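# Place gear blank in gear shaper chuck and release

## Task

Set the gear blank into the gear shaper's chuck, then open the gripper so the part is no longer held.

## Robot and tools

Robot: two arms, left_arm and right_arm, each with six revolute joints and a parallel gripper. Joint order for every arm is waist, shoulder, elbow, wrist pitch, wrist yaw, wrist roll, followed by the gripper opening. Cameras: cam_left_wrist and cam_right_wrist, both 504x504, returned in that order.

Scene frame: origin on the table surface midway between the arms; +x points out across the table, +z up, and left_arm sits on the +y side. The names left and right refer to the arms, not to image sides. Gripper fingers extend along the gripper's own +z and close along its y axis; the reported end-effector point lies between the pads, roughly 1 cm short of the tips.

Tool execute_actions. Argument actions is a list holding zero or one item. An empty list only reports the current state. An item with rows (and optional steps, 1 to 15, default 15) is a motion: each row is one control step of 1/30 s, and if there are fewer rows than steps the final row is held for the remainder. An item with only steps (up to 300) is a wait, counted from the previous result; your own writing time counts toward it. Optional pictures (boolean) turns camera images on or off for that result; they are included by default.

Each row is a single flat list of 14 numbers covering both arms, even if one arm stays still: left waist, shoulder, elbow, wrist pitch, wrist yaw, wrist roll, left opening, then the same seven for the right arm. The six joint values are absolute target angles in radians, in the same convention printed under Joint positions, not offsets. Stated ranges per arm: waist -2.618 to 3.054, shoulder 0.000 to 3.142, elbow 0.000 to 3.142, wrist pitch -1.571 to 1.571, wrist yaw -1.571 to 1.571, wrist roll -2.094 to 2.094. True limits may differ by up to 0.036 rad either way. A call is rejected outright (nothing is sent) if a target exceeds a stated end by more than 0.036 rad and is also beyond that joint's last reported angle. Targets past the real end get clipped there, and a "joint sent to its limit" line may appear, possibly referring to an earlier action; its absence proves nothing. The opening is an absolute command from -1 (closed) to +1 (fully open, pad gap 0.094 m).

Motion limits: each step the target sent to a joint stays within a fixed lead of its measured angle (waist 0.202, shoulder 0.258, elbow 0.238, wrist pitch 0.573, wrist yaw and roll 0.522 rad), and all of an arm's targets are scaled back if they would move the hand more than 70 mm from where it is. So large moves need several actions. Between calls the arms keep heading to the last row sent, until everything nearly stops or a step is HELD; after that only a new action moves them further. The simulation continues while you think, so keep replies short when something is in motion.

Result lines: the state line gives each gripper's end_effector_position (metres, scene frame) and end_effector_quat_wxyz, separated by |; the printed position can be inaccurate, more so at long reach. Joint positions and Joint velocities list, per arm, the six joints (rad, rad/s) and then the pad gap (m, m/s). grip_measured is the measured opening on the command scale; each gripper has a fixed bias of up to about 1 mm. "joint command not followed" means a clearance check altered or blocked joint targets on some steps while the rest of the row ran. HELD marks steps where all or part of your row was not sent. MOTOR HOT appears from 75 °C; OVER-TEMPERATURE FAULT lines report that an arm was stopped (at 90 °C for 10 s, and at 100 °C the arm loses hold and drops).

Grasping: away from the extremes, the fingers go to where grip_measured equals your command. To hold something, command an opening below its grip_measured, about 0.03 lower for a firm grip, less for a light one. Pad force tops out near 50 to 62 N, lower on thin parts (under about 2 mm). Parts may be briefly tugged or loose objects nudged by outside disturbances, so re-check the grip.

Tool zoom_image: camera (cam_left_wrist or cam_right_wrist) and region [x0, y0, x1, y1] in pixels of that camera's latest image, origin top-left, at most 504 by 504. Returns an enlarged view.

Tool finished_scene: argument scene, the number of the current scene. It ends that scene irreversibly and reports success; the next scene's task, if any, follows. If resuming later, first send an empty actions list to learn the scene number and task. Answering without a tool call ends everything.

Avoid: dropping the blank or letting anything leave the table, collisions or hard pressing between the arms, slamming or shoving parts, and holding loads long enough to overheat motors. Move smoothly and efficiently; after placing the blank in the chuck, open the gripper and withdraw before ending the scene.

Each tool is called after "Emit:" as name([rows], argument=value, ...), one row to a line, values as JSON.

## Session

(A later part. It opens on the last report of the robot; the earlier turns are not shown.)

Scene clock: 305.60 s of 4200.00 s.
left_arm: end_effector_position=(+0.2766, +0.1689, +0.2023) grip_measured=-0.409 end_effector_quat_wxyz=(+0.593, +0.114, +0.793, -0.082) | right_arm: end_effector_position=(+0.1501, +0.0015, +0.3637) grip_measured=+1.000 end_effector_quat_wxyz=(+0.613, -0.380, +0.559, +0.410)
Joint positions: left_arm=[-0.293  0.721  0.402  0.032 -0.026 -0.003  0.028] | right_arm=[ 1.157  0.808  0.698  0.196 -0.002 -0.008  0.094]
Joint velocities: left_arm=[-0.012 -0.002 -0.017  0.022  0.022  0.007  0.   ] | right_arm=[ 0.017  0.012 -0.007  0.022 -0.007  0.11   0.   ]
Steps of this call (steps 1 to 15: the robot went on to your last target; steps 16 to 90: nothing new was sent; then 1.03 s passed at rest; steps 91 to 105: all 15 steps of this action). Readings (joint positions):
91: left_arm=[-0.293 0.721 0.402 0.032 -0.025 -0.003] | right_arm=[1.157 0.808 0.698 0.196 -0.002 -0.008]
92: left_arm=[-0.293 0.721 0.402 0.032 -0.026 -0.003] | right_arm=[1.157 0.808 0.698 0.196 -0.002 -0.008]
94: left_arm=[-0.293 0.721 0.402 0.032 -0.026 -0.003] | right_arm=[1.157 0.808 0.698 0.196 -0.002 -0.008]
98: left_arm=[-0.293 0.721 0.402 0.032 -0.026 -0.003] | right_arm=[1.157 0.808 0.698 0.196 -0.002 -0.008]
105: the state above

Emit:
execute_actions([
  {"rows":[[-0.30,0.752,0.38,0.035,-0.025,0,-0.47,1.15,0.8,0.7,0.2,0,0,1],[-0.30,0.752,0.38,0.035,-0.025,0,-0.47,1.15,0.8,0.7,0.2,0,0,1],[-0.30,0.732,0.38,0.03,-0.025,0,-0.47,1.15,0.8,0.7,0.2,0,0,1]],"steps":15},
], pictures=false)

Scene clock: 309.57 s of 4200.00 s.
left_arm: end_effector_position=(+0.2766, +0.1688, +0.2023) grip_measured=-0.409 end_effector_quat_wxyz=(+0.593, +0.114, +0.793, -0.082) | right_arm: end_effector_position=(+0.1501, +0.0015, +0.3637) grip_measured=+1.000 end_effector_quat_wxyz=(+0.613, -0.380, +0.559, +0.410)
Joint positions: left_arm=[-0.293  0.721  0.402  0.032 -0.026 -0.003  0.028] | right_arm=[ 1.157  0.808  0.698  0.196 -0.002 -0.008  0.094]
Joint velocities: left_arm=[-0.007  0.007 -0.007 -0.022  0.037  0.022  0.   ] | right_arm=[-0.002 -0.007  0.002 -0.022 -0.007 -0.037  0.   ]
Steps of this call (steps 1 to 15: the robot went on to your last target; steps 16 to 90: nothing new was sent; then 0.47 s passed at rest; steps 91 to 105: all 15 steps of this action). Readings (joint positions):
91: left_arm=[-0.293 0.721 0.402 0.032 -0.026 -0.003] | right_arm=[1.157 0.808 0.698 0.196 -0.002 -0.008]
92: left_arm=[-0.293 0.721 0.402 0.032 -0.026 -0.003] | right_arm=[1.157 0.808 0.698 0.196 -0.002 -0.008]
94: left_arm=[-0.293 0.721 0.402 0.032 -0.026 -0.003] | right_arm=[1.157 0.808 0.698 0.196 -0.002 -0.008]
98: left_arm=[-0.293 0.721 0.402 0.032 -0.026 -0.003] | right_arm=[1.157 0.808 0.698 0.196 -0.002 -0.008]
105: the state above

Forward blocked; try back slightly.

Emit:
execute_actions([
  {"rows":[[-0.30,0.705,0.38,0.02,-0.025,0,-0.47,1.15,0.8,0.7,0.2,0,0,1],[-0.30,0.70,0.38,0.02,-0.025,0,-0.47,1.15,0.8,0.7,0.2,0,0,1],[-0.30,0.697,0.38,0.02,-0.025,0,-0.47,1.15,0.8,0.7,0.2,0,0,1],[-0.30,0.694,0.38,0.02,-0.025,0,-0.47,1.15,0.8,0.7,0.2,0,0,1]],"steps":15},
], pictures=false)

Scene clock: 316.07 s of 4200.00 s.
left_arm: end_effector_position=(+0.2759, +0.1690, +0.2020) grip_measured=-0.409 end_effector_quat_wxyz=(+0.592, +0.114, +0.794, -0.082) | right_arm: end_effector_position=(+0.1501, +0.0015, +0.3637) grip_measured=+1.000 end_effector_quat_wxyz=(+0.613, -0.380, +0.559, +0.410)
Joint positions: left_arm=[-0.293  0.718  0.402  0.026 -0.026 -0.003  0.028] | right_arm=[ 1.157  0.808  0.698  0.196 -0.002 -0.008  0.094]
Joint velocities: left_arm=[-0.017  0.012 -0.007 -0.066 -0.037  0.007 -0.   ] | right_arm=[ 0.002 -0.007 -0.007  0.007  0.007 -0.037  0.   ]
Steps of this call (steps 1 to 15: the robot went on to your last target; steps 16 to 90: nothing new was sent; then 3.00 s passed at rest; steps 91 to 105: all 15 steps of this action). Readings (joint positions):
91: left_arm=[-0.293 0.721 0.402 0.032 -0.026 -0.003] | right_arm=[1.157 0.808 0.698 0.196 -0.002 -0.008]
92: left_arm=[-0.293 0.721 0.402 0.032 -0.026 -0.003] | right_arm=[1.157 0.808 0.698 0.196 -0.002 -0.008]
94: left_arm=[-0.293 0.718 0.402 0.028 -0.026 -0.003] | right_arm=[1.157 0.808 0.698 0.196 -0.002 -0.008]
98: left_arm=[-0.293 0.718 0.402 0.026 -0.026 -0.003] | right_arm=[1.157 0.808 0.698 0.196 -0.002 -0.008]
105: the state above

Push down with elbow.

Emit:
execute_actions([
  {"rows":[[-0.30,0.71,0.36,0.035,-0.025,0,-0.47,1.15,0.8,0.7,0.2,0,0,1]],"steps":15},
])

Emit:
zoom_image(camera="cam_right_wrist", region=[230,285,295,340])

Scene clock: 318.90 s of 4200.00 s.
left_arm: end_effector_position=(+0.2762, +0.1689, +0.2010) grip_measured=-0.409 end_effector_quat_wxyz=(+0.595, +0.114, +0.792, -0.083) | right_arm: end_effector_position=(+0.1501, +0.0015, +0.3637) grip_measured=+1.000 end_effector_quat_wxyz=(+0.613, -0.380, +0.559, +0.410)
Joint positions: left_arm=[-0.293  0.718  0.391  0.044 -0.026 -0.003  0.028] | right_arm=[ 1.157  0.808  0.698  0.196 -0.002 -0.008  0.094]
Joint velocities: left_arm=[ 0.002  0.002 -0.007 -0.022  0.037  0.007 -0.   ] | right_arm=[ 0.022  0.002  0.012 -0.007 -0.051  0.022  0.   ]
Steps of this call (steps 1 to 15: the robot went on to your last target; steps 16 to 70: nothing new was sent; steps 71 to 85: all 15 steps of this action). Readings (joint positions):
71: left_arm=[-0.293 0.718 0.399 0.029 -0.026 -0.003] | right_arm=[1.157 0.808 0.698 0.196 -0.002 -0.008]
72: left_arm=[-0.293 0.718 0.395 0.036 -0.026 -0.003] | right_arm=[1.157 0.808 0.698 0.196 -0.002 -0.008]
74: left_arm=[-0.293 0.718 0.392 0.042 -0.026 -0.003] | right_arm=[1.157 0.808 0.698 0.196 -0.002 -0.008]
78: left_arm=[-0.293 0.718 0.391 0.044 -0.026 -0.003] | right_arm=[1.157 0.808 0.698 0.196 -0.002 -0.008]
85: the state above

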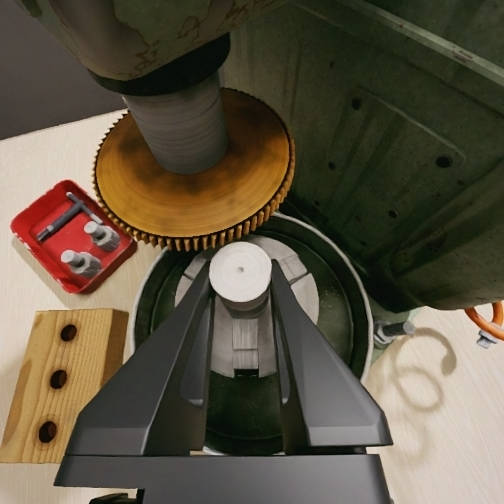

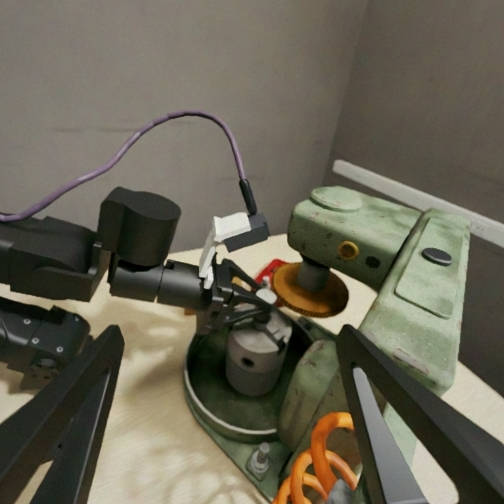

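Region (230, 285, 295, 340) of cam_right_wrist's 504x504 image, scaled by 7.754, with more detail than that image has; it fills the top 426 rows of this view, and the rest is white.

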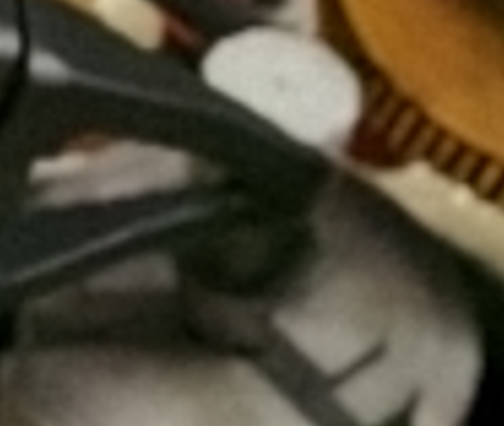

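Emit:
execute_actions([
  {"rows":[[-0.30,0.705,0.35,0.02,-0.025,0,-0.47,1.15,0.8,0.7,0.2,0,0,1]],"steps":15},
], pictures=false)

Scene clock: 322.57 s of 4200.00 s.
left_arm: end_effector_position=(+0.2762, +0.1689, +0.2010) grip_measured=-0.409 end_effector_quat_wxyz=(+0.595, +0.114, +0.792, -0.083) | right_arm: end_effector_position=(+0.1501, +0.0015, +0.3637) grip_measured=+1.000 end_effector_quat_wxyz=(+0.613, -0.380, +0.559, +0.410)
Joint positions: left_arm=[-0.293  0.718  0.391  0.044 -0.026 -0.003  0.028] | right_arm=[ 1.157  0.808  0.698  0.196 -0.002 -0.008  0.094]
Joint velocities: left_arm=[-0.002  0.017 -0.012 -0.037 -0.022  0.022 -0.001] | right_arm=[ 0.012  0.002 -0.012 -0.066 -0.007 -0.051  0.   ]
Steps of this call (steps 1 to 15: the robot went on to your last target; steps 16 to 90: nothing new was sent; then 0.17 s passed at rest; steps 91 to 105: all 15 steps of this action). Readings (joint positions):
91: left_arm=[-0.293 0.718 0.391 0.044 -0.026 -0.003] | right_arm=[1.157 0.808 0.698 0.196 -0.002 -0.008]
92: left_arm=[-0.293 0.718 0.391 0.044 -0.026 -0.003] | right_arm=[1.157 0.808 0.698 0.196 -0.002 -0.008]
94: left_arm=[-0.293 0.718 0.391 0.044 -0.026 -0.003] | right_arm=[1.157 0.808 0.698 0.196 -0.002 -0.008]
98: left_arm=[-0.293 0.718 0.391 0.044 -0.026 -0.003] | right_arm=[1.157 0.808 0.698 0.196 -0.002 -0.008]
105: the state above

Emit:
execute_actions([
  {"rows":[[-0.30,0.696,0.365,0.03,-0.025,0,-0.47,1.15,0.8,0.7,0.2,0,0,1],[-0.30,0.693,0.365,0.03,-0.025,0,-0.47,1.15,0.8,0.7,0.2,0,0,1],[-0.30,0.690,0.365,0.03,-0.025,0,-0.47,1.15,0.8,0.7,0.2,0,0,1]],"steps":15},
], pictures=false)

Scene clock: 329.40 s of 4200.00 s.
left_arm: end_effector_position=(+0.2755, +0.1691, +0.2009) grip_measured=-0.409 end_effector_quat_wxyz=(+0.594, +0.114, +0.792, -0.083) | right_arm: end_effector_position=(+0.1501, +0.0015, +0.3637) grip_measured=+1.000 end_effector_quat_wxyz=(+0.613, -0.380, +0.559, +0.410)
Joint positions: left_arm=[-0.293  0.714  0.391  0.038 -0.025 -0.003  0.028] | right_arm=[ 1.157  0.808  0.698  0.196 -0.002 -0.008  0.094]
Joint velocities: left_arm=[-0.012 -0.012 -0.012 -0.051  0.037  0.081 -0.   ] | right_arm=[ 0.017 -0.012  0.007 -0.037  0.022 -0.081  0.   ]
Steps of this call (steps 1 to 15: the robot went on to your last target; steps 16 to 90: nothing new was sent; then 3.33 s passed at rest; steps 91 to 105: all 15 steps of this action). Readings (joint positions):
91: left_arm=[-0.293 0.717 0.391 0.044 -0.026 -0.003] | right_arm=[1.157 0.808 0.698 0.196 -0.002 -0.008]
92: left_arm=[-0.293 0.716 0.391 0.043 -0.026 -0.003] | right_arm=[1.157 0.808 0.698 0.196 -0.002 -0.008]
94: left_arm=[-0.293 0.714 0.391 0.040 -0.026 -0.003] | right_arm=[1.157 0.808 0.698 0.196 -0.002 -0.008]
98: left_arm=[-0.293 0.714 0.391 0.038 -0.025 -0.003] | right_arm=[1.157 0.808 0.698 0.196 -0.002 -0.008]
105: the state above

Emit:
execute_actions([
  {"rows":[[-0.30,0.712,0.362,0.060,-0.025,0,-0.47,1.15,0.8,0.7,0.2,0,0,1],[-0.30,0.712,0.359,0.063,-0.025,0,-0.47,1.15,0.8,0.7,0.2,0,0,1],[-0.30,0.712,0.356,0.066,-0.025,0,-0.47,1.15,0.8,0.7,0.2,0,0,1],[-0.30,0.712,0.353,0.069,-0.025,0,-0.47,1.15,0.8,0.7,0.2,0,0,1],[-0.30,0.712,0.350,0.072,-0.025,0,-0.47,1.15,0.8,0.7,0.2,0,0,1],[-0.30,0.712,0.347,0.075,-0.025,0,-0.47,1.15,0.8,0.7,0.2,0,0,1],[-0.30,0.712,0.344,0.078,-0.025,0,-0.47,1.15,0.8,0.7,0.2,0,0,1],[-0.30,0.712,0.341,0.081,-0.025,0,-0.47,1.15,0.8,0.7,0.2,0,0,1]],"steps":15},
], pictures=false)

Scene clock: 335.83 s of 4200.00 s.
left_arm: end_effector_position=(+0.2760, +0.1689, +0.1996) grip_measured=-0.409 end_effector_quat_wxyz=(+0.600, +0.113, +0.788, -0.084) | right_arm: end_effector_position=(+0.1501, +0.0015, +0.3637) grip_measured=+1.000 end_effector_quat_wxyz=(+0.613, -0.380, +0.559, +0.410)
Joint positions: left_arm=[-0.293  0.714  0.372  0.072 -0.025 -0.003  0.028] | right_arm=[ 1.157  0.808  0.698  0.196 -0.002 -0.008  0.094]
Joint velocities: left_arm=[ 0.012  0.022 -0.012  0.007 -0.066  0.022  0.001] | right_arm=[ 0.007 -0.002 -0.002 -0.007 -0.051 -0.037  0.   ]
Steps of this call (steps 1 to 15: the robot went on to your last target; steps 16 to 90: nothing new was sent; then 2.93 s passed at rest; steps 91 to 105: all 15 steps of this action). Readings (joint positions):
91: left_arm=[-0.293 0.714 0.390 0.040 -0.025 -0.003] | right_arm=[1.157 0.808 0.698 0.196 -0.002 -0.008]
92: left_arm=[-0.293 0.714 0.387 0.045 -0.025 -0.003] | right_arm=[1.157 0.808 0.698 0.196 -0.002 -0.008]
94: left_arm=[-0.293 0.714 0.382 0.054 -0.025 -0.003] | right_arm=[1.157 0.808 0.698 0.196 -0.002 -0.008]
98: left_arm=[-0.293 0.714 0.374 0.067 -0.025 -0.003] | right_arm=[1.157 0.808 0.698 0.196 -0.002 -0.008]
105: the state above

Emit:
execute_actions([
  {"rows":[[-0.30,0.715,0.345,0.05,-0.025,0.03,-0.47,1.15,0.8,0.7,0.2,0,0,1],[-0.30,0.715,0.345,0.05,-0.025,0.03,-0.47,1.15,0.8,0.7,0.2,0,0,1],[-0.30,0.715,0.345,0.05,-0.025,0.03,-0.47,1.15,0.8,0.7,0.2,0,0,1],[-0.30,0.715,0.345,0.05,-0.025,0.03,-0.47,1.15,0.8,0.7,0.2,0,0,1],[-0.30,0.715,0.345,0.05,-0.025,0.03,-0.47,1.15,0.8,0.7,0.2,0,0,1],[-0.30,0.715,0.345,0.05,-0.025,0.03,-0.47,1.15,0.8,0.7,0.2,0,0,1],[-0.30,0.715,0.345,0.05,-0.025,0.03,-0.47,1.15,0.8,0.7,0.2,0,0,1],[-0.30,0.715,0.345,0.05,-0.025,0.03,-0.47,1.15,0.8,0.7,0.2,0,0,1],[-0.30,0.715,0.345,0.05,-0.025,-0.035,-0.47,1.15,0.8,0.7,0.2,0,0,1]],"steps":15},
], pictures=false)

Scene clock: 345.43 s of 4200.00 s.
left_arm: end_effector_position=(+0.2760, +0.1689, +0.1995) grip_measured=-0.409 end_effector_quat_wxyz=(+0.599, +0.111, +0.788, -0.086) | right_arm: end_effector_position=(+0.1501, +0.0015, +0.3637) grip_measured=+1.000 end_effector_quat_wxyz=(+0.613, -0.380, +0.559, +0.410)
Joint positions: left_arm=[-0.293  0.714  0.372  0.071 -0.025 -0.01   0.028] | right_arm=[ 1.157  0.808  0.698  0.196 -0.002 -0.008  0.094]
Joint velocities: left_arm=[ 0.007 -0.007  0.002 -0.022  0.037  0.051 -0.001] | right_arm=[-0.002  0.007 -0.017 -0.022 -0.022 -0.168  0.   ]
Steps of this call (steps 1 to 15: the robot went on to your last target; steps 16 to 90: nothing new was sent; then 6.10 s passed at rest; steps 91 to 105: all 15 steps of this action). Readings (joint positions):
91: left_arm=[-0.293 0.714 0.372 0.071 -0.025 0.000] | right_arm=[1.157 0.808 0.698 0.196 -0.002 -0.008]
92: left_arm=[-0.293 0.714 0.372 0.071 -0.025 0.002] | right_arm=[1.157 0.808 0.698 0.196 -0.002 -0.008]
94: left_arm=[-0.293 0.714 0.372 0.071 -0.025 0.003] | right_arm=[1.157 0.808 0.698 0.196 -0.002 -0.008]
98: left_arm=[-0.293 0.714 0.372 0.071 -0.025 0.003] | right_arm=[1.157 0.808 0.698 0.196 -0.002 -0.008]
105: the state above

Emit:
execute_actions([
  {"rows":[[-0.30,0.715,0.36,0.09,-0.025,-0.003,-0.47,1.15,0.95,0.6,0.3,0,0,1]],"steps":15},
], pictures=false)

Emit:
execute_actions([
  {"steps":20},
])

Emit:
zoom_image(camera="cam_left_wrist", region=[160,200,330,340])

Scene clock: 351.07 s of 4200.00 s.
left_arm: end_effector_position=(+0.2761, +0.1689, +0.1999) grip_measured=-0.409 end_effector_quat_wxyz=(+0.600, +0.112, +0.788, -0.085) | right_arm: end_effector_position=(+0.1579, +0.0176, +0.3677) grip_measured=+1.000 end_effector_quat_wxyz=(+0.645, -0.367, +0.526, +0.415)
Joint positions: left_arm=[-0.293  0.714  0.372  0.073 -0.025 -0.006  0.028] | right_arm=[ 1.157  0.902  0.654  0.427  0.005 -0.037  0.094]
Joint velocities: left_arm=[-0.002  0.012  0.007 -0.007  0.022  0.007  0.001] | right_arm=[-0.002 -0.022 -0.022 -0.022  0.022  0.007  0.   ]
Steps of this call (steps 1 to 15: the robot went on to your last target; steps 16 to 90: nothing new was sent; then 2.13 s passed at rest; steps 91 to 105: all 15 steps of this action). Readings (joint positions):
91: left_arm=[-0.293 0.714 0.372 0.073 -0.025 -0.008] | right_arm=[1.157 0.823 0.687 0.227 -0.002 -0.008]
92: left_arm=[-0.293 0.714 0.372 0.073 -0.025 -0.007] | right_arm=[1.157 0.846 0.677 0.280 0.003 -0.020]
94: left_arm=[-0.293 0.714 0.372 0.073 -0.025 -0.006] | right_arm=[1.157 0.886 0.671 0.355 0.005 -0.034]
98: left_arm=[-0.293 0.714 0.372 0.073 -0.025 -0.006] | right_arm=[1.157 0.902 0.660 0.412 0.005 -0.037]
105: the state above

Scene clock: 351.73 s of 4200.00 s.
left_arm: end_effector_position=(+0.2761, +0.1689, +0.1999) grip_measured=-0.409 end_effector_quat_wxyz=(+0.600, +0.112, +0.788, -0.085) | right_arm: end_effector_position=(+0.1579, +0.0176, +0.3677) grip_measured=+1.000 end_effector_quat_wxyz=(+0.645, -0.367, +0.526, +0.415)
Joint positions: left_arm=[-0.293  0.714  0.372  0.073 -0.025 -0.006  0.028] | right_arm=[ 1.157  0.902  0.653  0.428  0.005 -0.037  0.094]
Joint velocities: left_arm=[ 0.002  0.002  0.002  0.007  0.022 -0.007  0.   ] | right_arm=[-0.012 -0.002 -0.002 -0.022 -0.007  0.051  0.   ]
Steps of this call (steps 1 to 15: the robot went on to your last target; steps 16 to 20: nothing new was sent). Readings (joint positions):
1: left_arm=[-0.293 0.714 0.372 0.073 -0.025 -0.006] | right_arm=[1.157 0.902 0.653 0.427 0.005 -0.037]
2: left_arm=[-0.293 0.714 0.372 0.073 -0.025 -0.006] | right_arm=[1.157 0.902 0.653 0.428 0.005 -0.037]
4: left_arm=[-0.293 0.714 0.372 0.073 -0.025 -0.006] | right_arm=[1.157 0.902 0.653 0.428 0.005 -0.037]
8: left_arm=[-0.293 0.714 0.372 0.073 -0.025 -0.006] | right_arm=[1.157 0.902 0.653 0.428 0.005 -0.037]
20: the state above
All arms were judged still, so your last target was given up. Only a new action makes them travel on or press farther. Fingers that are still opening or closing keep moving.

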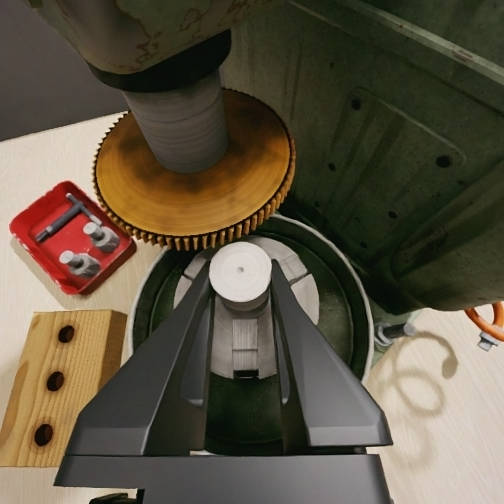

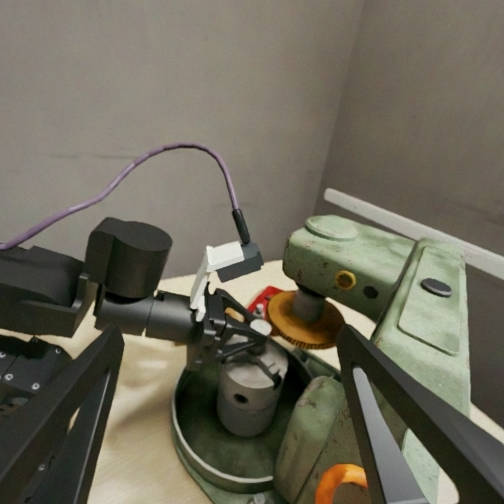

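Region (160, 200, 330, 340) of cam_left_wrist's 504x504 image, scaled by 2.965, with more detail than that image has; it fills the top 415 rows of this view, and the rest is white.

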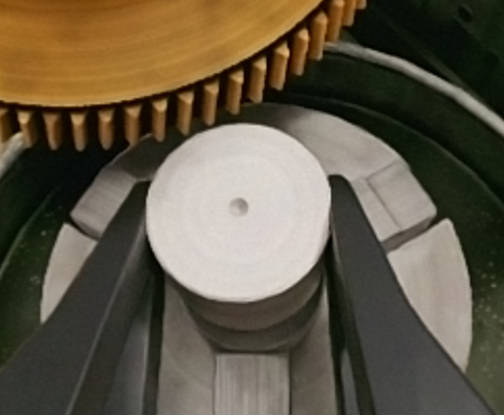

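Emit:
execute_actions([
  {"rows":[[-0.30,0.735,0.36,0.08,-0.025,-0.003,-0.47,1.15,0.8,0.7,0.2,0,0,1],[-0.30,0.74,0.36,0.08,-0.025,-0.003,-0.47,1.15,0.8,0.7,0.2,0,0,1],[-0.30,0.745,0.36,0.08,-0.025,-0.003,-0.47,1.15,0.8,0.7,0.2,0,0,1]],"steps":15},
], pictures=false)

Scene clock: 360.30 s of 4200.00 s.
left_arm: end_effector_position=(+0.2761, +0.1689, +0.1999) grip_measured=-0.409 end_effector_quat_wxyz=(+0.600, +0.112, +0.788, -0.085) | right_arm: end_effector_position=(+0.1516, +0.0026, +0.3624) grip_measured=+1.000 end_effector_quat_wxyz=(+0.619, -0.377, +0.554, +0.410)
Joint positions: left_arm=[-0.293  0.714  0.372  0.073 -0.025 -0.006  0.028] | right_arm=[ 1.157  0.815  0.679  0.238  0.004 -0.013  0.094]
Joint velocities: left_arm=[-0.007  0.002 -0.012 -0.051 -0.066 -0.051 -0.001] | right_arm=[ 0.012 -0.027  0.007 -0.022 -0.007 -0.022  0.   ]
Steps of this call (steps 1 to 90: nothing new was sent; then 5.07 s passed at rest; steps 91 to 105: all 15 steps of this action). Readings (joint positions):
91: left_arm=[-0.293 0.714 0.372 0.073 -0.025 -0.006] | right_arm=[1.157 0.889 0.661 0.404 0.004 -0.037]
92: left_arm=[-0.293 0.714 0.372 0.073 -0.025 -0.006] | right_arm=[1.157 0.869 0.666 0.363 0.004 -0.031]
94: left_arm=[-0.293 0.714 0.372 0.073 -0.025 -0.006] | right_arm=[1.157 0.831 0.671 0.311 0.004 -0.024]
98: left_arm=[-0.293 0.714 0.372 0.073 -0.025 -0.006] | right_arm=[1.157 0.815 0.679 0.266 0.004 -0.016]
105: the state above

Emit:
execute_actions([
  {"rows":[[-0.30,0.692,0.345,0.075,-0.025,-0.003,-0.47,1.15,0.78,0.72,0.25,0,0,1],[-0.30,0.689,0.342,0.075,-0.025,-0.003,-0.47,1.15,0.78,0.72,0.25,0,0,1],[-0.30,0.686,0.339,0.075,-0.025,-0.003,-0.47,1.15,0.78,0.72,0.25,0,0,1],[-0.30,0.686,0.336,0.078,-0.025,-0.003,-0.47,1.15,0.78,0.72,0.25,0,0,1],[-0.30,0.69,0.333,0.081,-0.025,-0.003,-0.47,1.15,0.78,0.72,0.25,0,0,1],[-0.30,0.70,0.330,0.084,-0.025,-0.003,-0.47,1.15,0.78,0.72,0.25,0,0,1],[-0.30,0.705,0.327,0.087,-0.025,-0.003,-0.47,1.15,0.78,0.72,0.25,0,0,1],[-0.30,0.705,0.324,0.09,-0.025,-0.003,-0.47,1.15,0.78,0.72,0.25,0,0,1]],"steps":15},
], pictures=false)

Scene clock: 369.20 s of 4200.00 s.
left_arm: end_effector_position=(+0.2754, +0.1691, +0.1975) grip_measured=-0.409 end_effector_quat_wxyz=(+0.604, +0.112, +0.785, -0.085) | right_arm: end_effector_position=(+0.1501, -0.0011, +0.3748) grip_measured=+1.000 end_effector_quat_wxyz=(+0.627, -0.369, +0.545, +0.416)
Joint positions: left_arm=[-0.293  0.709  0.352  0.097 -0.025 -0.006  0.028] | right_arm=[ 1.157  0.803  0.694  0.243  0.004 -0.01   0.094]
Joint velocities: left_arm=[ 0.017 -0.002 -0.007 -0.022 -0.007 -0.007  0.001] | right_arm=[-0.002 -0.012 -0.012  0.037  0.022 -0.066  0.   ]
Steps of this call (steps 1 to 15: the robot went on to your last target; steps 16 to 90: nothing new was sent; then 5.40 s passed at rest; steps 91 to 105: all 15 steps of this action). Readings (joint positions):
91: left_arm=[-0.293 0.712 0.372 0.072 -0.025 -0.006] | right_arm=[1.157 0.814 0.681 0.238 0.004 -0.013]
92: left_arm=[-0.293 0.712 0.372 0.072 -0.025 -0.006] | right_arm=[1.157 0.812 0.683 0.238 0.004 -0.012]
94: left_arm=[-0.293 0.711 0.369 0.077 -0.025 -0.006] | right_arm=[1.157 0.808 0.689 0.239 0.004 -0.012]
98: left_arm=[-0.293 0.709 0.357 0.089 -0.025 -0.006] | right_arm=[1.157 0.803 0.694 0.242 0.004 -0.010]
105: the state above

Progress. Repeat.

Emit:
execute_actions([
  {"rows":[[-0.30,0.687,0.325,0.099,-0.025,-0.003,-0.47,1.15,0.78,0.72,0.25,0,0,1],[-0.30,0.684,0.322,0.099,-0.025,-0.003,-0.47,1.15,0.78,0.72,0.25,0,0,1],[-0.30,0.681,0.319,0.099,-0.025,-0.003,-0.47,1.15,0.78,0.72,0.25,0,0,1],[-0.30,0.681,0.316,0.102,-0.025,-0.003,-0.47,1.15,0.78,0.72,0.25,0,0,1],[-0.30,0.685,0.313,0.105,-0.025,-0.003,-0.47,1.15,0.78,0.72,0.25,0,0,1],[-0.30,0.695,0.310,0.108,-0.025,-0.003,-0.47,1.15,0.78,0.72,0.25,0,0,1],[-0.30,0.70,0.307,0.111,-0.025,-0.003,-0.47,1.15,0.78,0.72,0.25,0,0,1],[-0.30,0.70,0.304,0.114,-0.025,-0.003,-0.47,1.15,0.78,0.72,0.25,0,0,1],[-0.30,0.70,0.301,0.117,-0.025,-0.003,-0.47,1.15,0.78,0.72,0.25,0,0,1],[-0.30,0.70,0.298,0.12,-0.025,-0.003,-0.47,1.15,0.78,0.72,0.25,0,0,1]],"steps":15},
], pictures=false)

Scene clock: 379.43 s of 4200.00 s.
left_arm: end_effector_position=(+0.2755, +0.1691, +0.1960) grip_measured=-0.409 end_effector_quat_wxyz=(+0.610, +0.111, +0.780, -0.086) | right_arm: end_effector_position=(+0.1501, -0.0011, +0.3748) grip_measured=+1.000 end_effector_quat_wxyz=(+0.627, -0.369, +0.545, +0.416)
Joint positions: left_arm=[-0.293  0.707  0.33   0.134 -0.026 -0.006  0.028] | right_arm=[ 1.157  0.803  0.694  0.243  0.004 -0.01   0.094]
Joint velocities: left_arm=[ 0.002 -0.002 -0.007  0.022 -0.051 -0.007  0.   ] | right_arm=[-0.027 -0.012 -0.022 -0.051  0.037  0.037  0.   ]
Steps of this call (steps 1 to 15: the robot went on to your last target; steps 16 to 90: nothing new was sent; then 6.73 s passed at rest; steps 91 to 105: all 15 steps of this action). Readings (joint positions):
91: left_arm=[-0.293 0.709 0.352 0.097 -0.025 -0.006] | right_arm=[1.157 0.803 0.694 0.243 0.004 -0.010]
92: left_arm=[-0.293 0.709 0.352 0.097 -0.025 -0.006] | right_arm=[1.157 0.803 0.694 0.243 0.004 -0.010]
94: left_arm=[-0.293 0.707 0.349 0.101 -0.025 -0.006] | right_arm=[1.157 0.803 0.694 0.243 0.004 -0.010]
98: left_arm=[-0.293 0.707 0.341 0.117 -0.025 -0.006] | right_arm=[1.157 0.803 0.694 0.243 0.004 -0.010]
105: the state above

Emit:
execute_actions([
  {"rows":[[-0.295,0.705,0.335,0.16,-0.026,-0.005,-0.47,1.15,0.78,0.72,0.25,0,0,1],[-0.295,0.705,0.335,0.16,-0.026,-0.005,-0.47,1.15,0.78,0.72,0.25,0,0,1],[-0.295,0.705,0.335,0.16,-0.026,-0.005,-0.42,1.15,0.78,0.72,0.25,0,0,1],[-0.295,0.705,0.335,0.16,-0.026,-0.005,-0.40,1.15,0.78,0.72,0.25,0,0,1],[-0.295,0.705,0.335,0.16,-0.026,-0.005,-0.38,1.15,0.78,0.72,0.25,0,0,1],[-0.295,0.705,0.335,0.16,-0.026,-0.005,-0.36,1.15,0.78,0.72,0.25,0,0,1]],"steps":15},
])

Emit:
zoom_image(camera="cam_right_wrist", region=[210,280,320,370])

Scene clock: 386.80 s of 4200.00 s.
left_arm: end_effector_position=(+0.2769, +0.1687, +0.2024) grip_measured=-0.362 end_effector_quat_wxyz=(+0.621, +0.109, +0.772, -0.088) | right_arm: end_effector_position=(+0.1501, -0.0011, +0.3748) grip_measured=+1.000 end_effector_quat_wxyz=(+0.627, -0.369, +0.545, +0.416)
Joint positions: left_arm=[-0.293  0.707  0.33   0.161 -0.026 -0.006  0.03 ] | right_arm=[ 1.157  0.803  0.694  0.243  0.004 -0.01   0.094]
Joint velocities: left_arm=[-0.002  0.002 -0.012 -0.022 -0.022  0.022  0.001] | right_arm=[ 0.017  0.007  0.002 -0.022 -0.037 -0.022  0.   ]
Steps of this call (steps 1 to 15: the robot went on to your last target; steps 16 to 90: nothing new was sent; then 3.87 s passed at rest; steps 91 to 105: all 15 steps of this action). Readings (joint positions):
91: left_arm=[-0.293 0.707 0.330 0.136 -0.026 -0.006] | right_arm=[1.157 0.803 0.694 0.243 0.004 -0.010]
92: left_arm=[-0.293 0.707 0.330 0.136 -0.026 -0.006] | right_arm=[1.157 0.803 0.694 0.243 0.004 -0.010]
94: left_arm=[-0.293 0.707 0.330 0.136 -0.026 -0.006] | right_arm=[1.157 0.803 0.694 0.243 0.004 -0.010]
98: left_arm=[-0.293 0.707 0.330 0.146 -0.026 -0.006] | right_arm=[1.157 0.803 0.694 0.243 0.004 -0.010]
105: the state above

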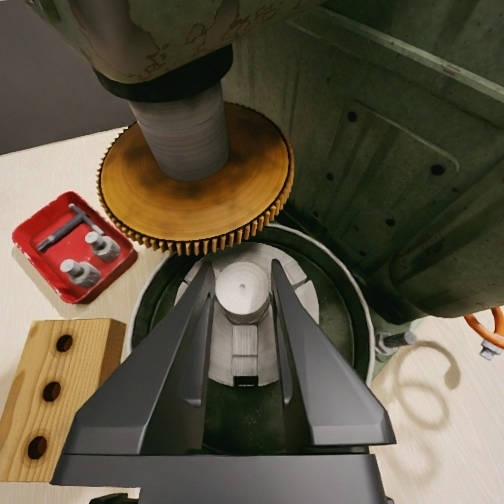

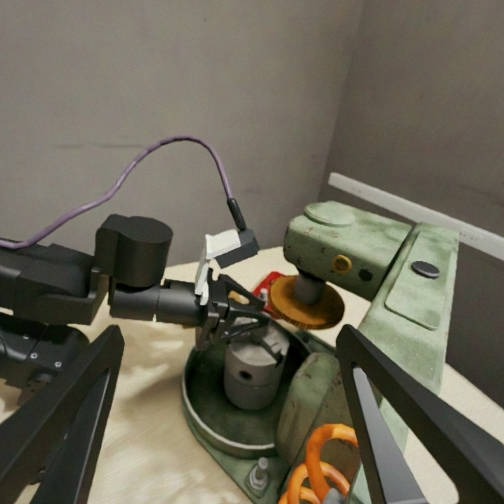

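Region (210, 280, 320, 370) of cam_right_wrist's 504x504 image, scaled by 4.582, with more detail than that image has; it fills the top 412 rows of this view, and the rest is white.

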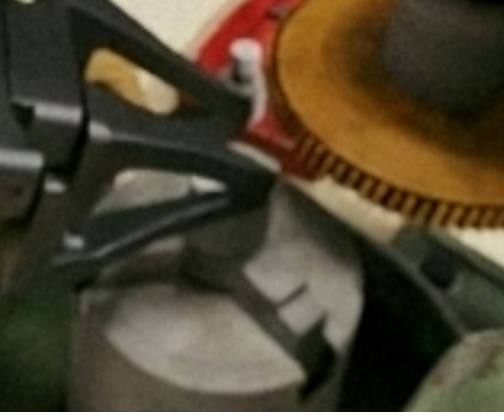

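Dropped in. Retreat.

Emit:
execute_actions([
  {"rows":[[-0.295,0.705,0.335,0.16,-0.026,-0.005,-0.1,1.15,0.78,0.72,0.25,0,0,1],[-0.295,0.705,0.335,0.16,-0.026,-0.005,-0.1,1.15,0.78,0.72,0.25,0,0,1],[-0.295,0.705,0.335,0.16,-0.026,-0.005,-0.1,1.15,0.78,0.72,0.25,0,0,1],[-0.295,0.65,0.35,0.13,-0.026,-0.005,-0.1,1.15,0.78,0.72,0.25,0,0,1],[-0.295,0.58,0.37,0.07,-0.026,-0.005,-0.1,1.15,0.78,0.72,0.25,0,0,1],[-0.295,0.5,0.38,-0.02,-0.026,-0.005,-0.1,1.15,0.78,0.72,0.25,0,0,1],[-0.295,0.42,0.39,-0.1,-0.026,-0.005,-0.1,1.15,0.78,0.72,0.25,0,0,1]],"steps":15},
])

Emit:
zoom_image(camera="cam_right_wrist", region=[210,280,320,370])

Scene clock: 395.87 s of 4200.00 s.
left_arm: end_effector_position=(+0.2425, +0.1796, +0.2542) grip_measured=-0.102 end_effector_quat_wxyz=(+0.668, +0.102, +0.730, -0.096) | right_arm: end_effector_position=(+0.1501, -0.0011, +0.3748) grip_measured=+1.000 end_effector_quat_wxyz=(+0.627, -0.369, +0.545, +0.416)
Joint positions: left_arm=[-0.293  0.432  0.379 -0.035 -0.026 -0.006  0.042] | right_arm=[ 1.157  0.803  0.694  0.243  0.004 -0.01   0.094]
Joint velocities: left_arm=[-0.017  0.002 -0.002 -0.33   0.081 -0.037 -0.   ] | right_arm=[ 0.007 -0.012  0.012 -0.022  0.007  0.007  0.   ]
Steps of this call (steps 1 to 15: the robot went on to your last target; steps 16 to 90: nothing new was sent; then 5.57 s passed at rest; steps 91 to 105: all 15 steps of this action). Readings (joint positions):
91: left_arm=[-0.293 0.707 0.330 0.163 -0.026 -0.006] | right_arm=[1.157 0.803 0.694 0.243 0.004 -0.010]
92: left_arm=[-0.293 0.707 0.330 0.163 -0.026 -0.006] | right_arm=[1.157 0.803 0.694 0.243 0.004 -0.010]
94: left_arm=[-0.293 0.702 0.330 0.160 -0.026 -0.006] | right_arm=[1.157 0.803 0.694 0.243 0.004 -0.010]
98: left_arm=[-0.293 0.514 0.339 0.031 -0.026 -0.006] | right_arm=[1.157 0.803 0.694 0.243 0.004 -0.010]
105: the state above

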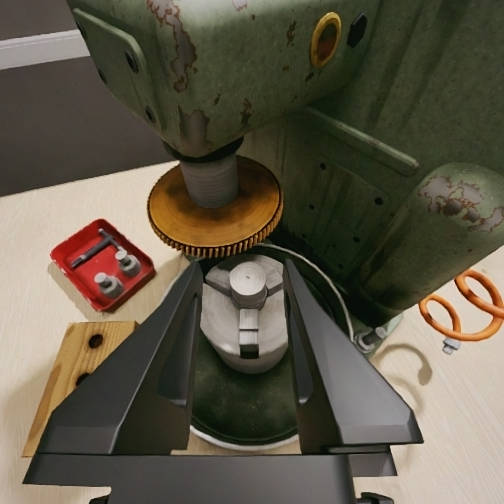

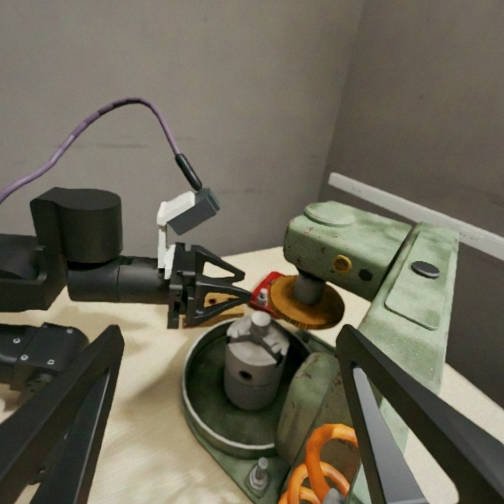

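Region (210, 280, 320, 370) of cam_right_wrist's 504x504 image, scaled by 4.582, with more detail than that image has; it fills the top 412 rows of this view, and the rest is white.

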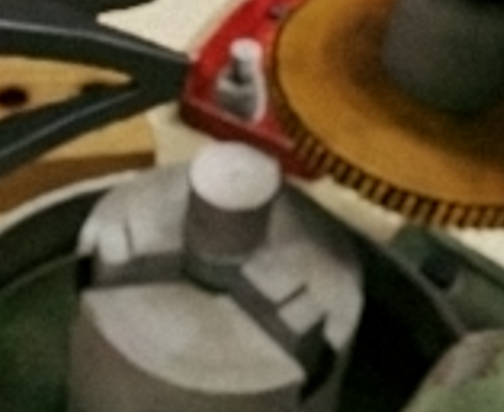

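Emit:
finished_scene(scene=2)

The scene is finished: the task was done.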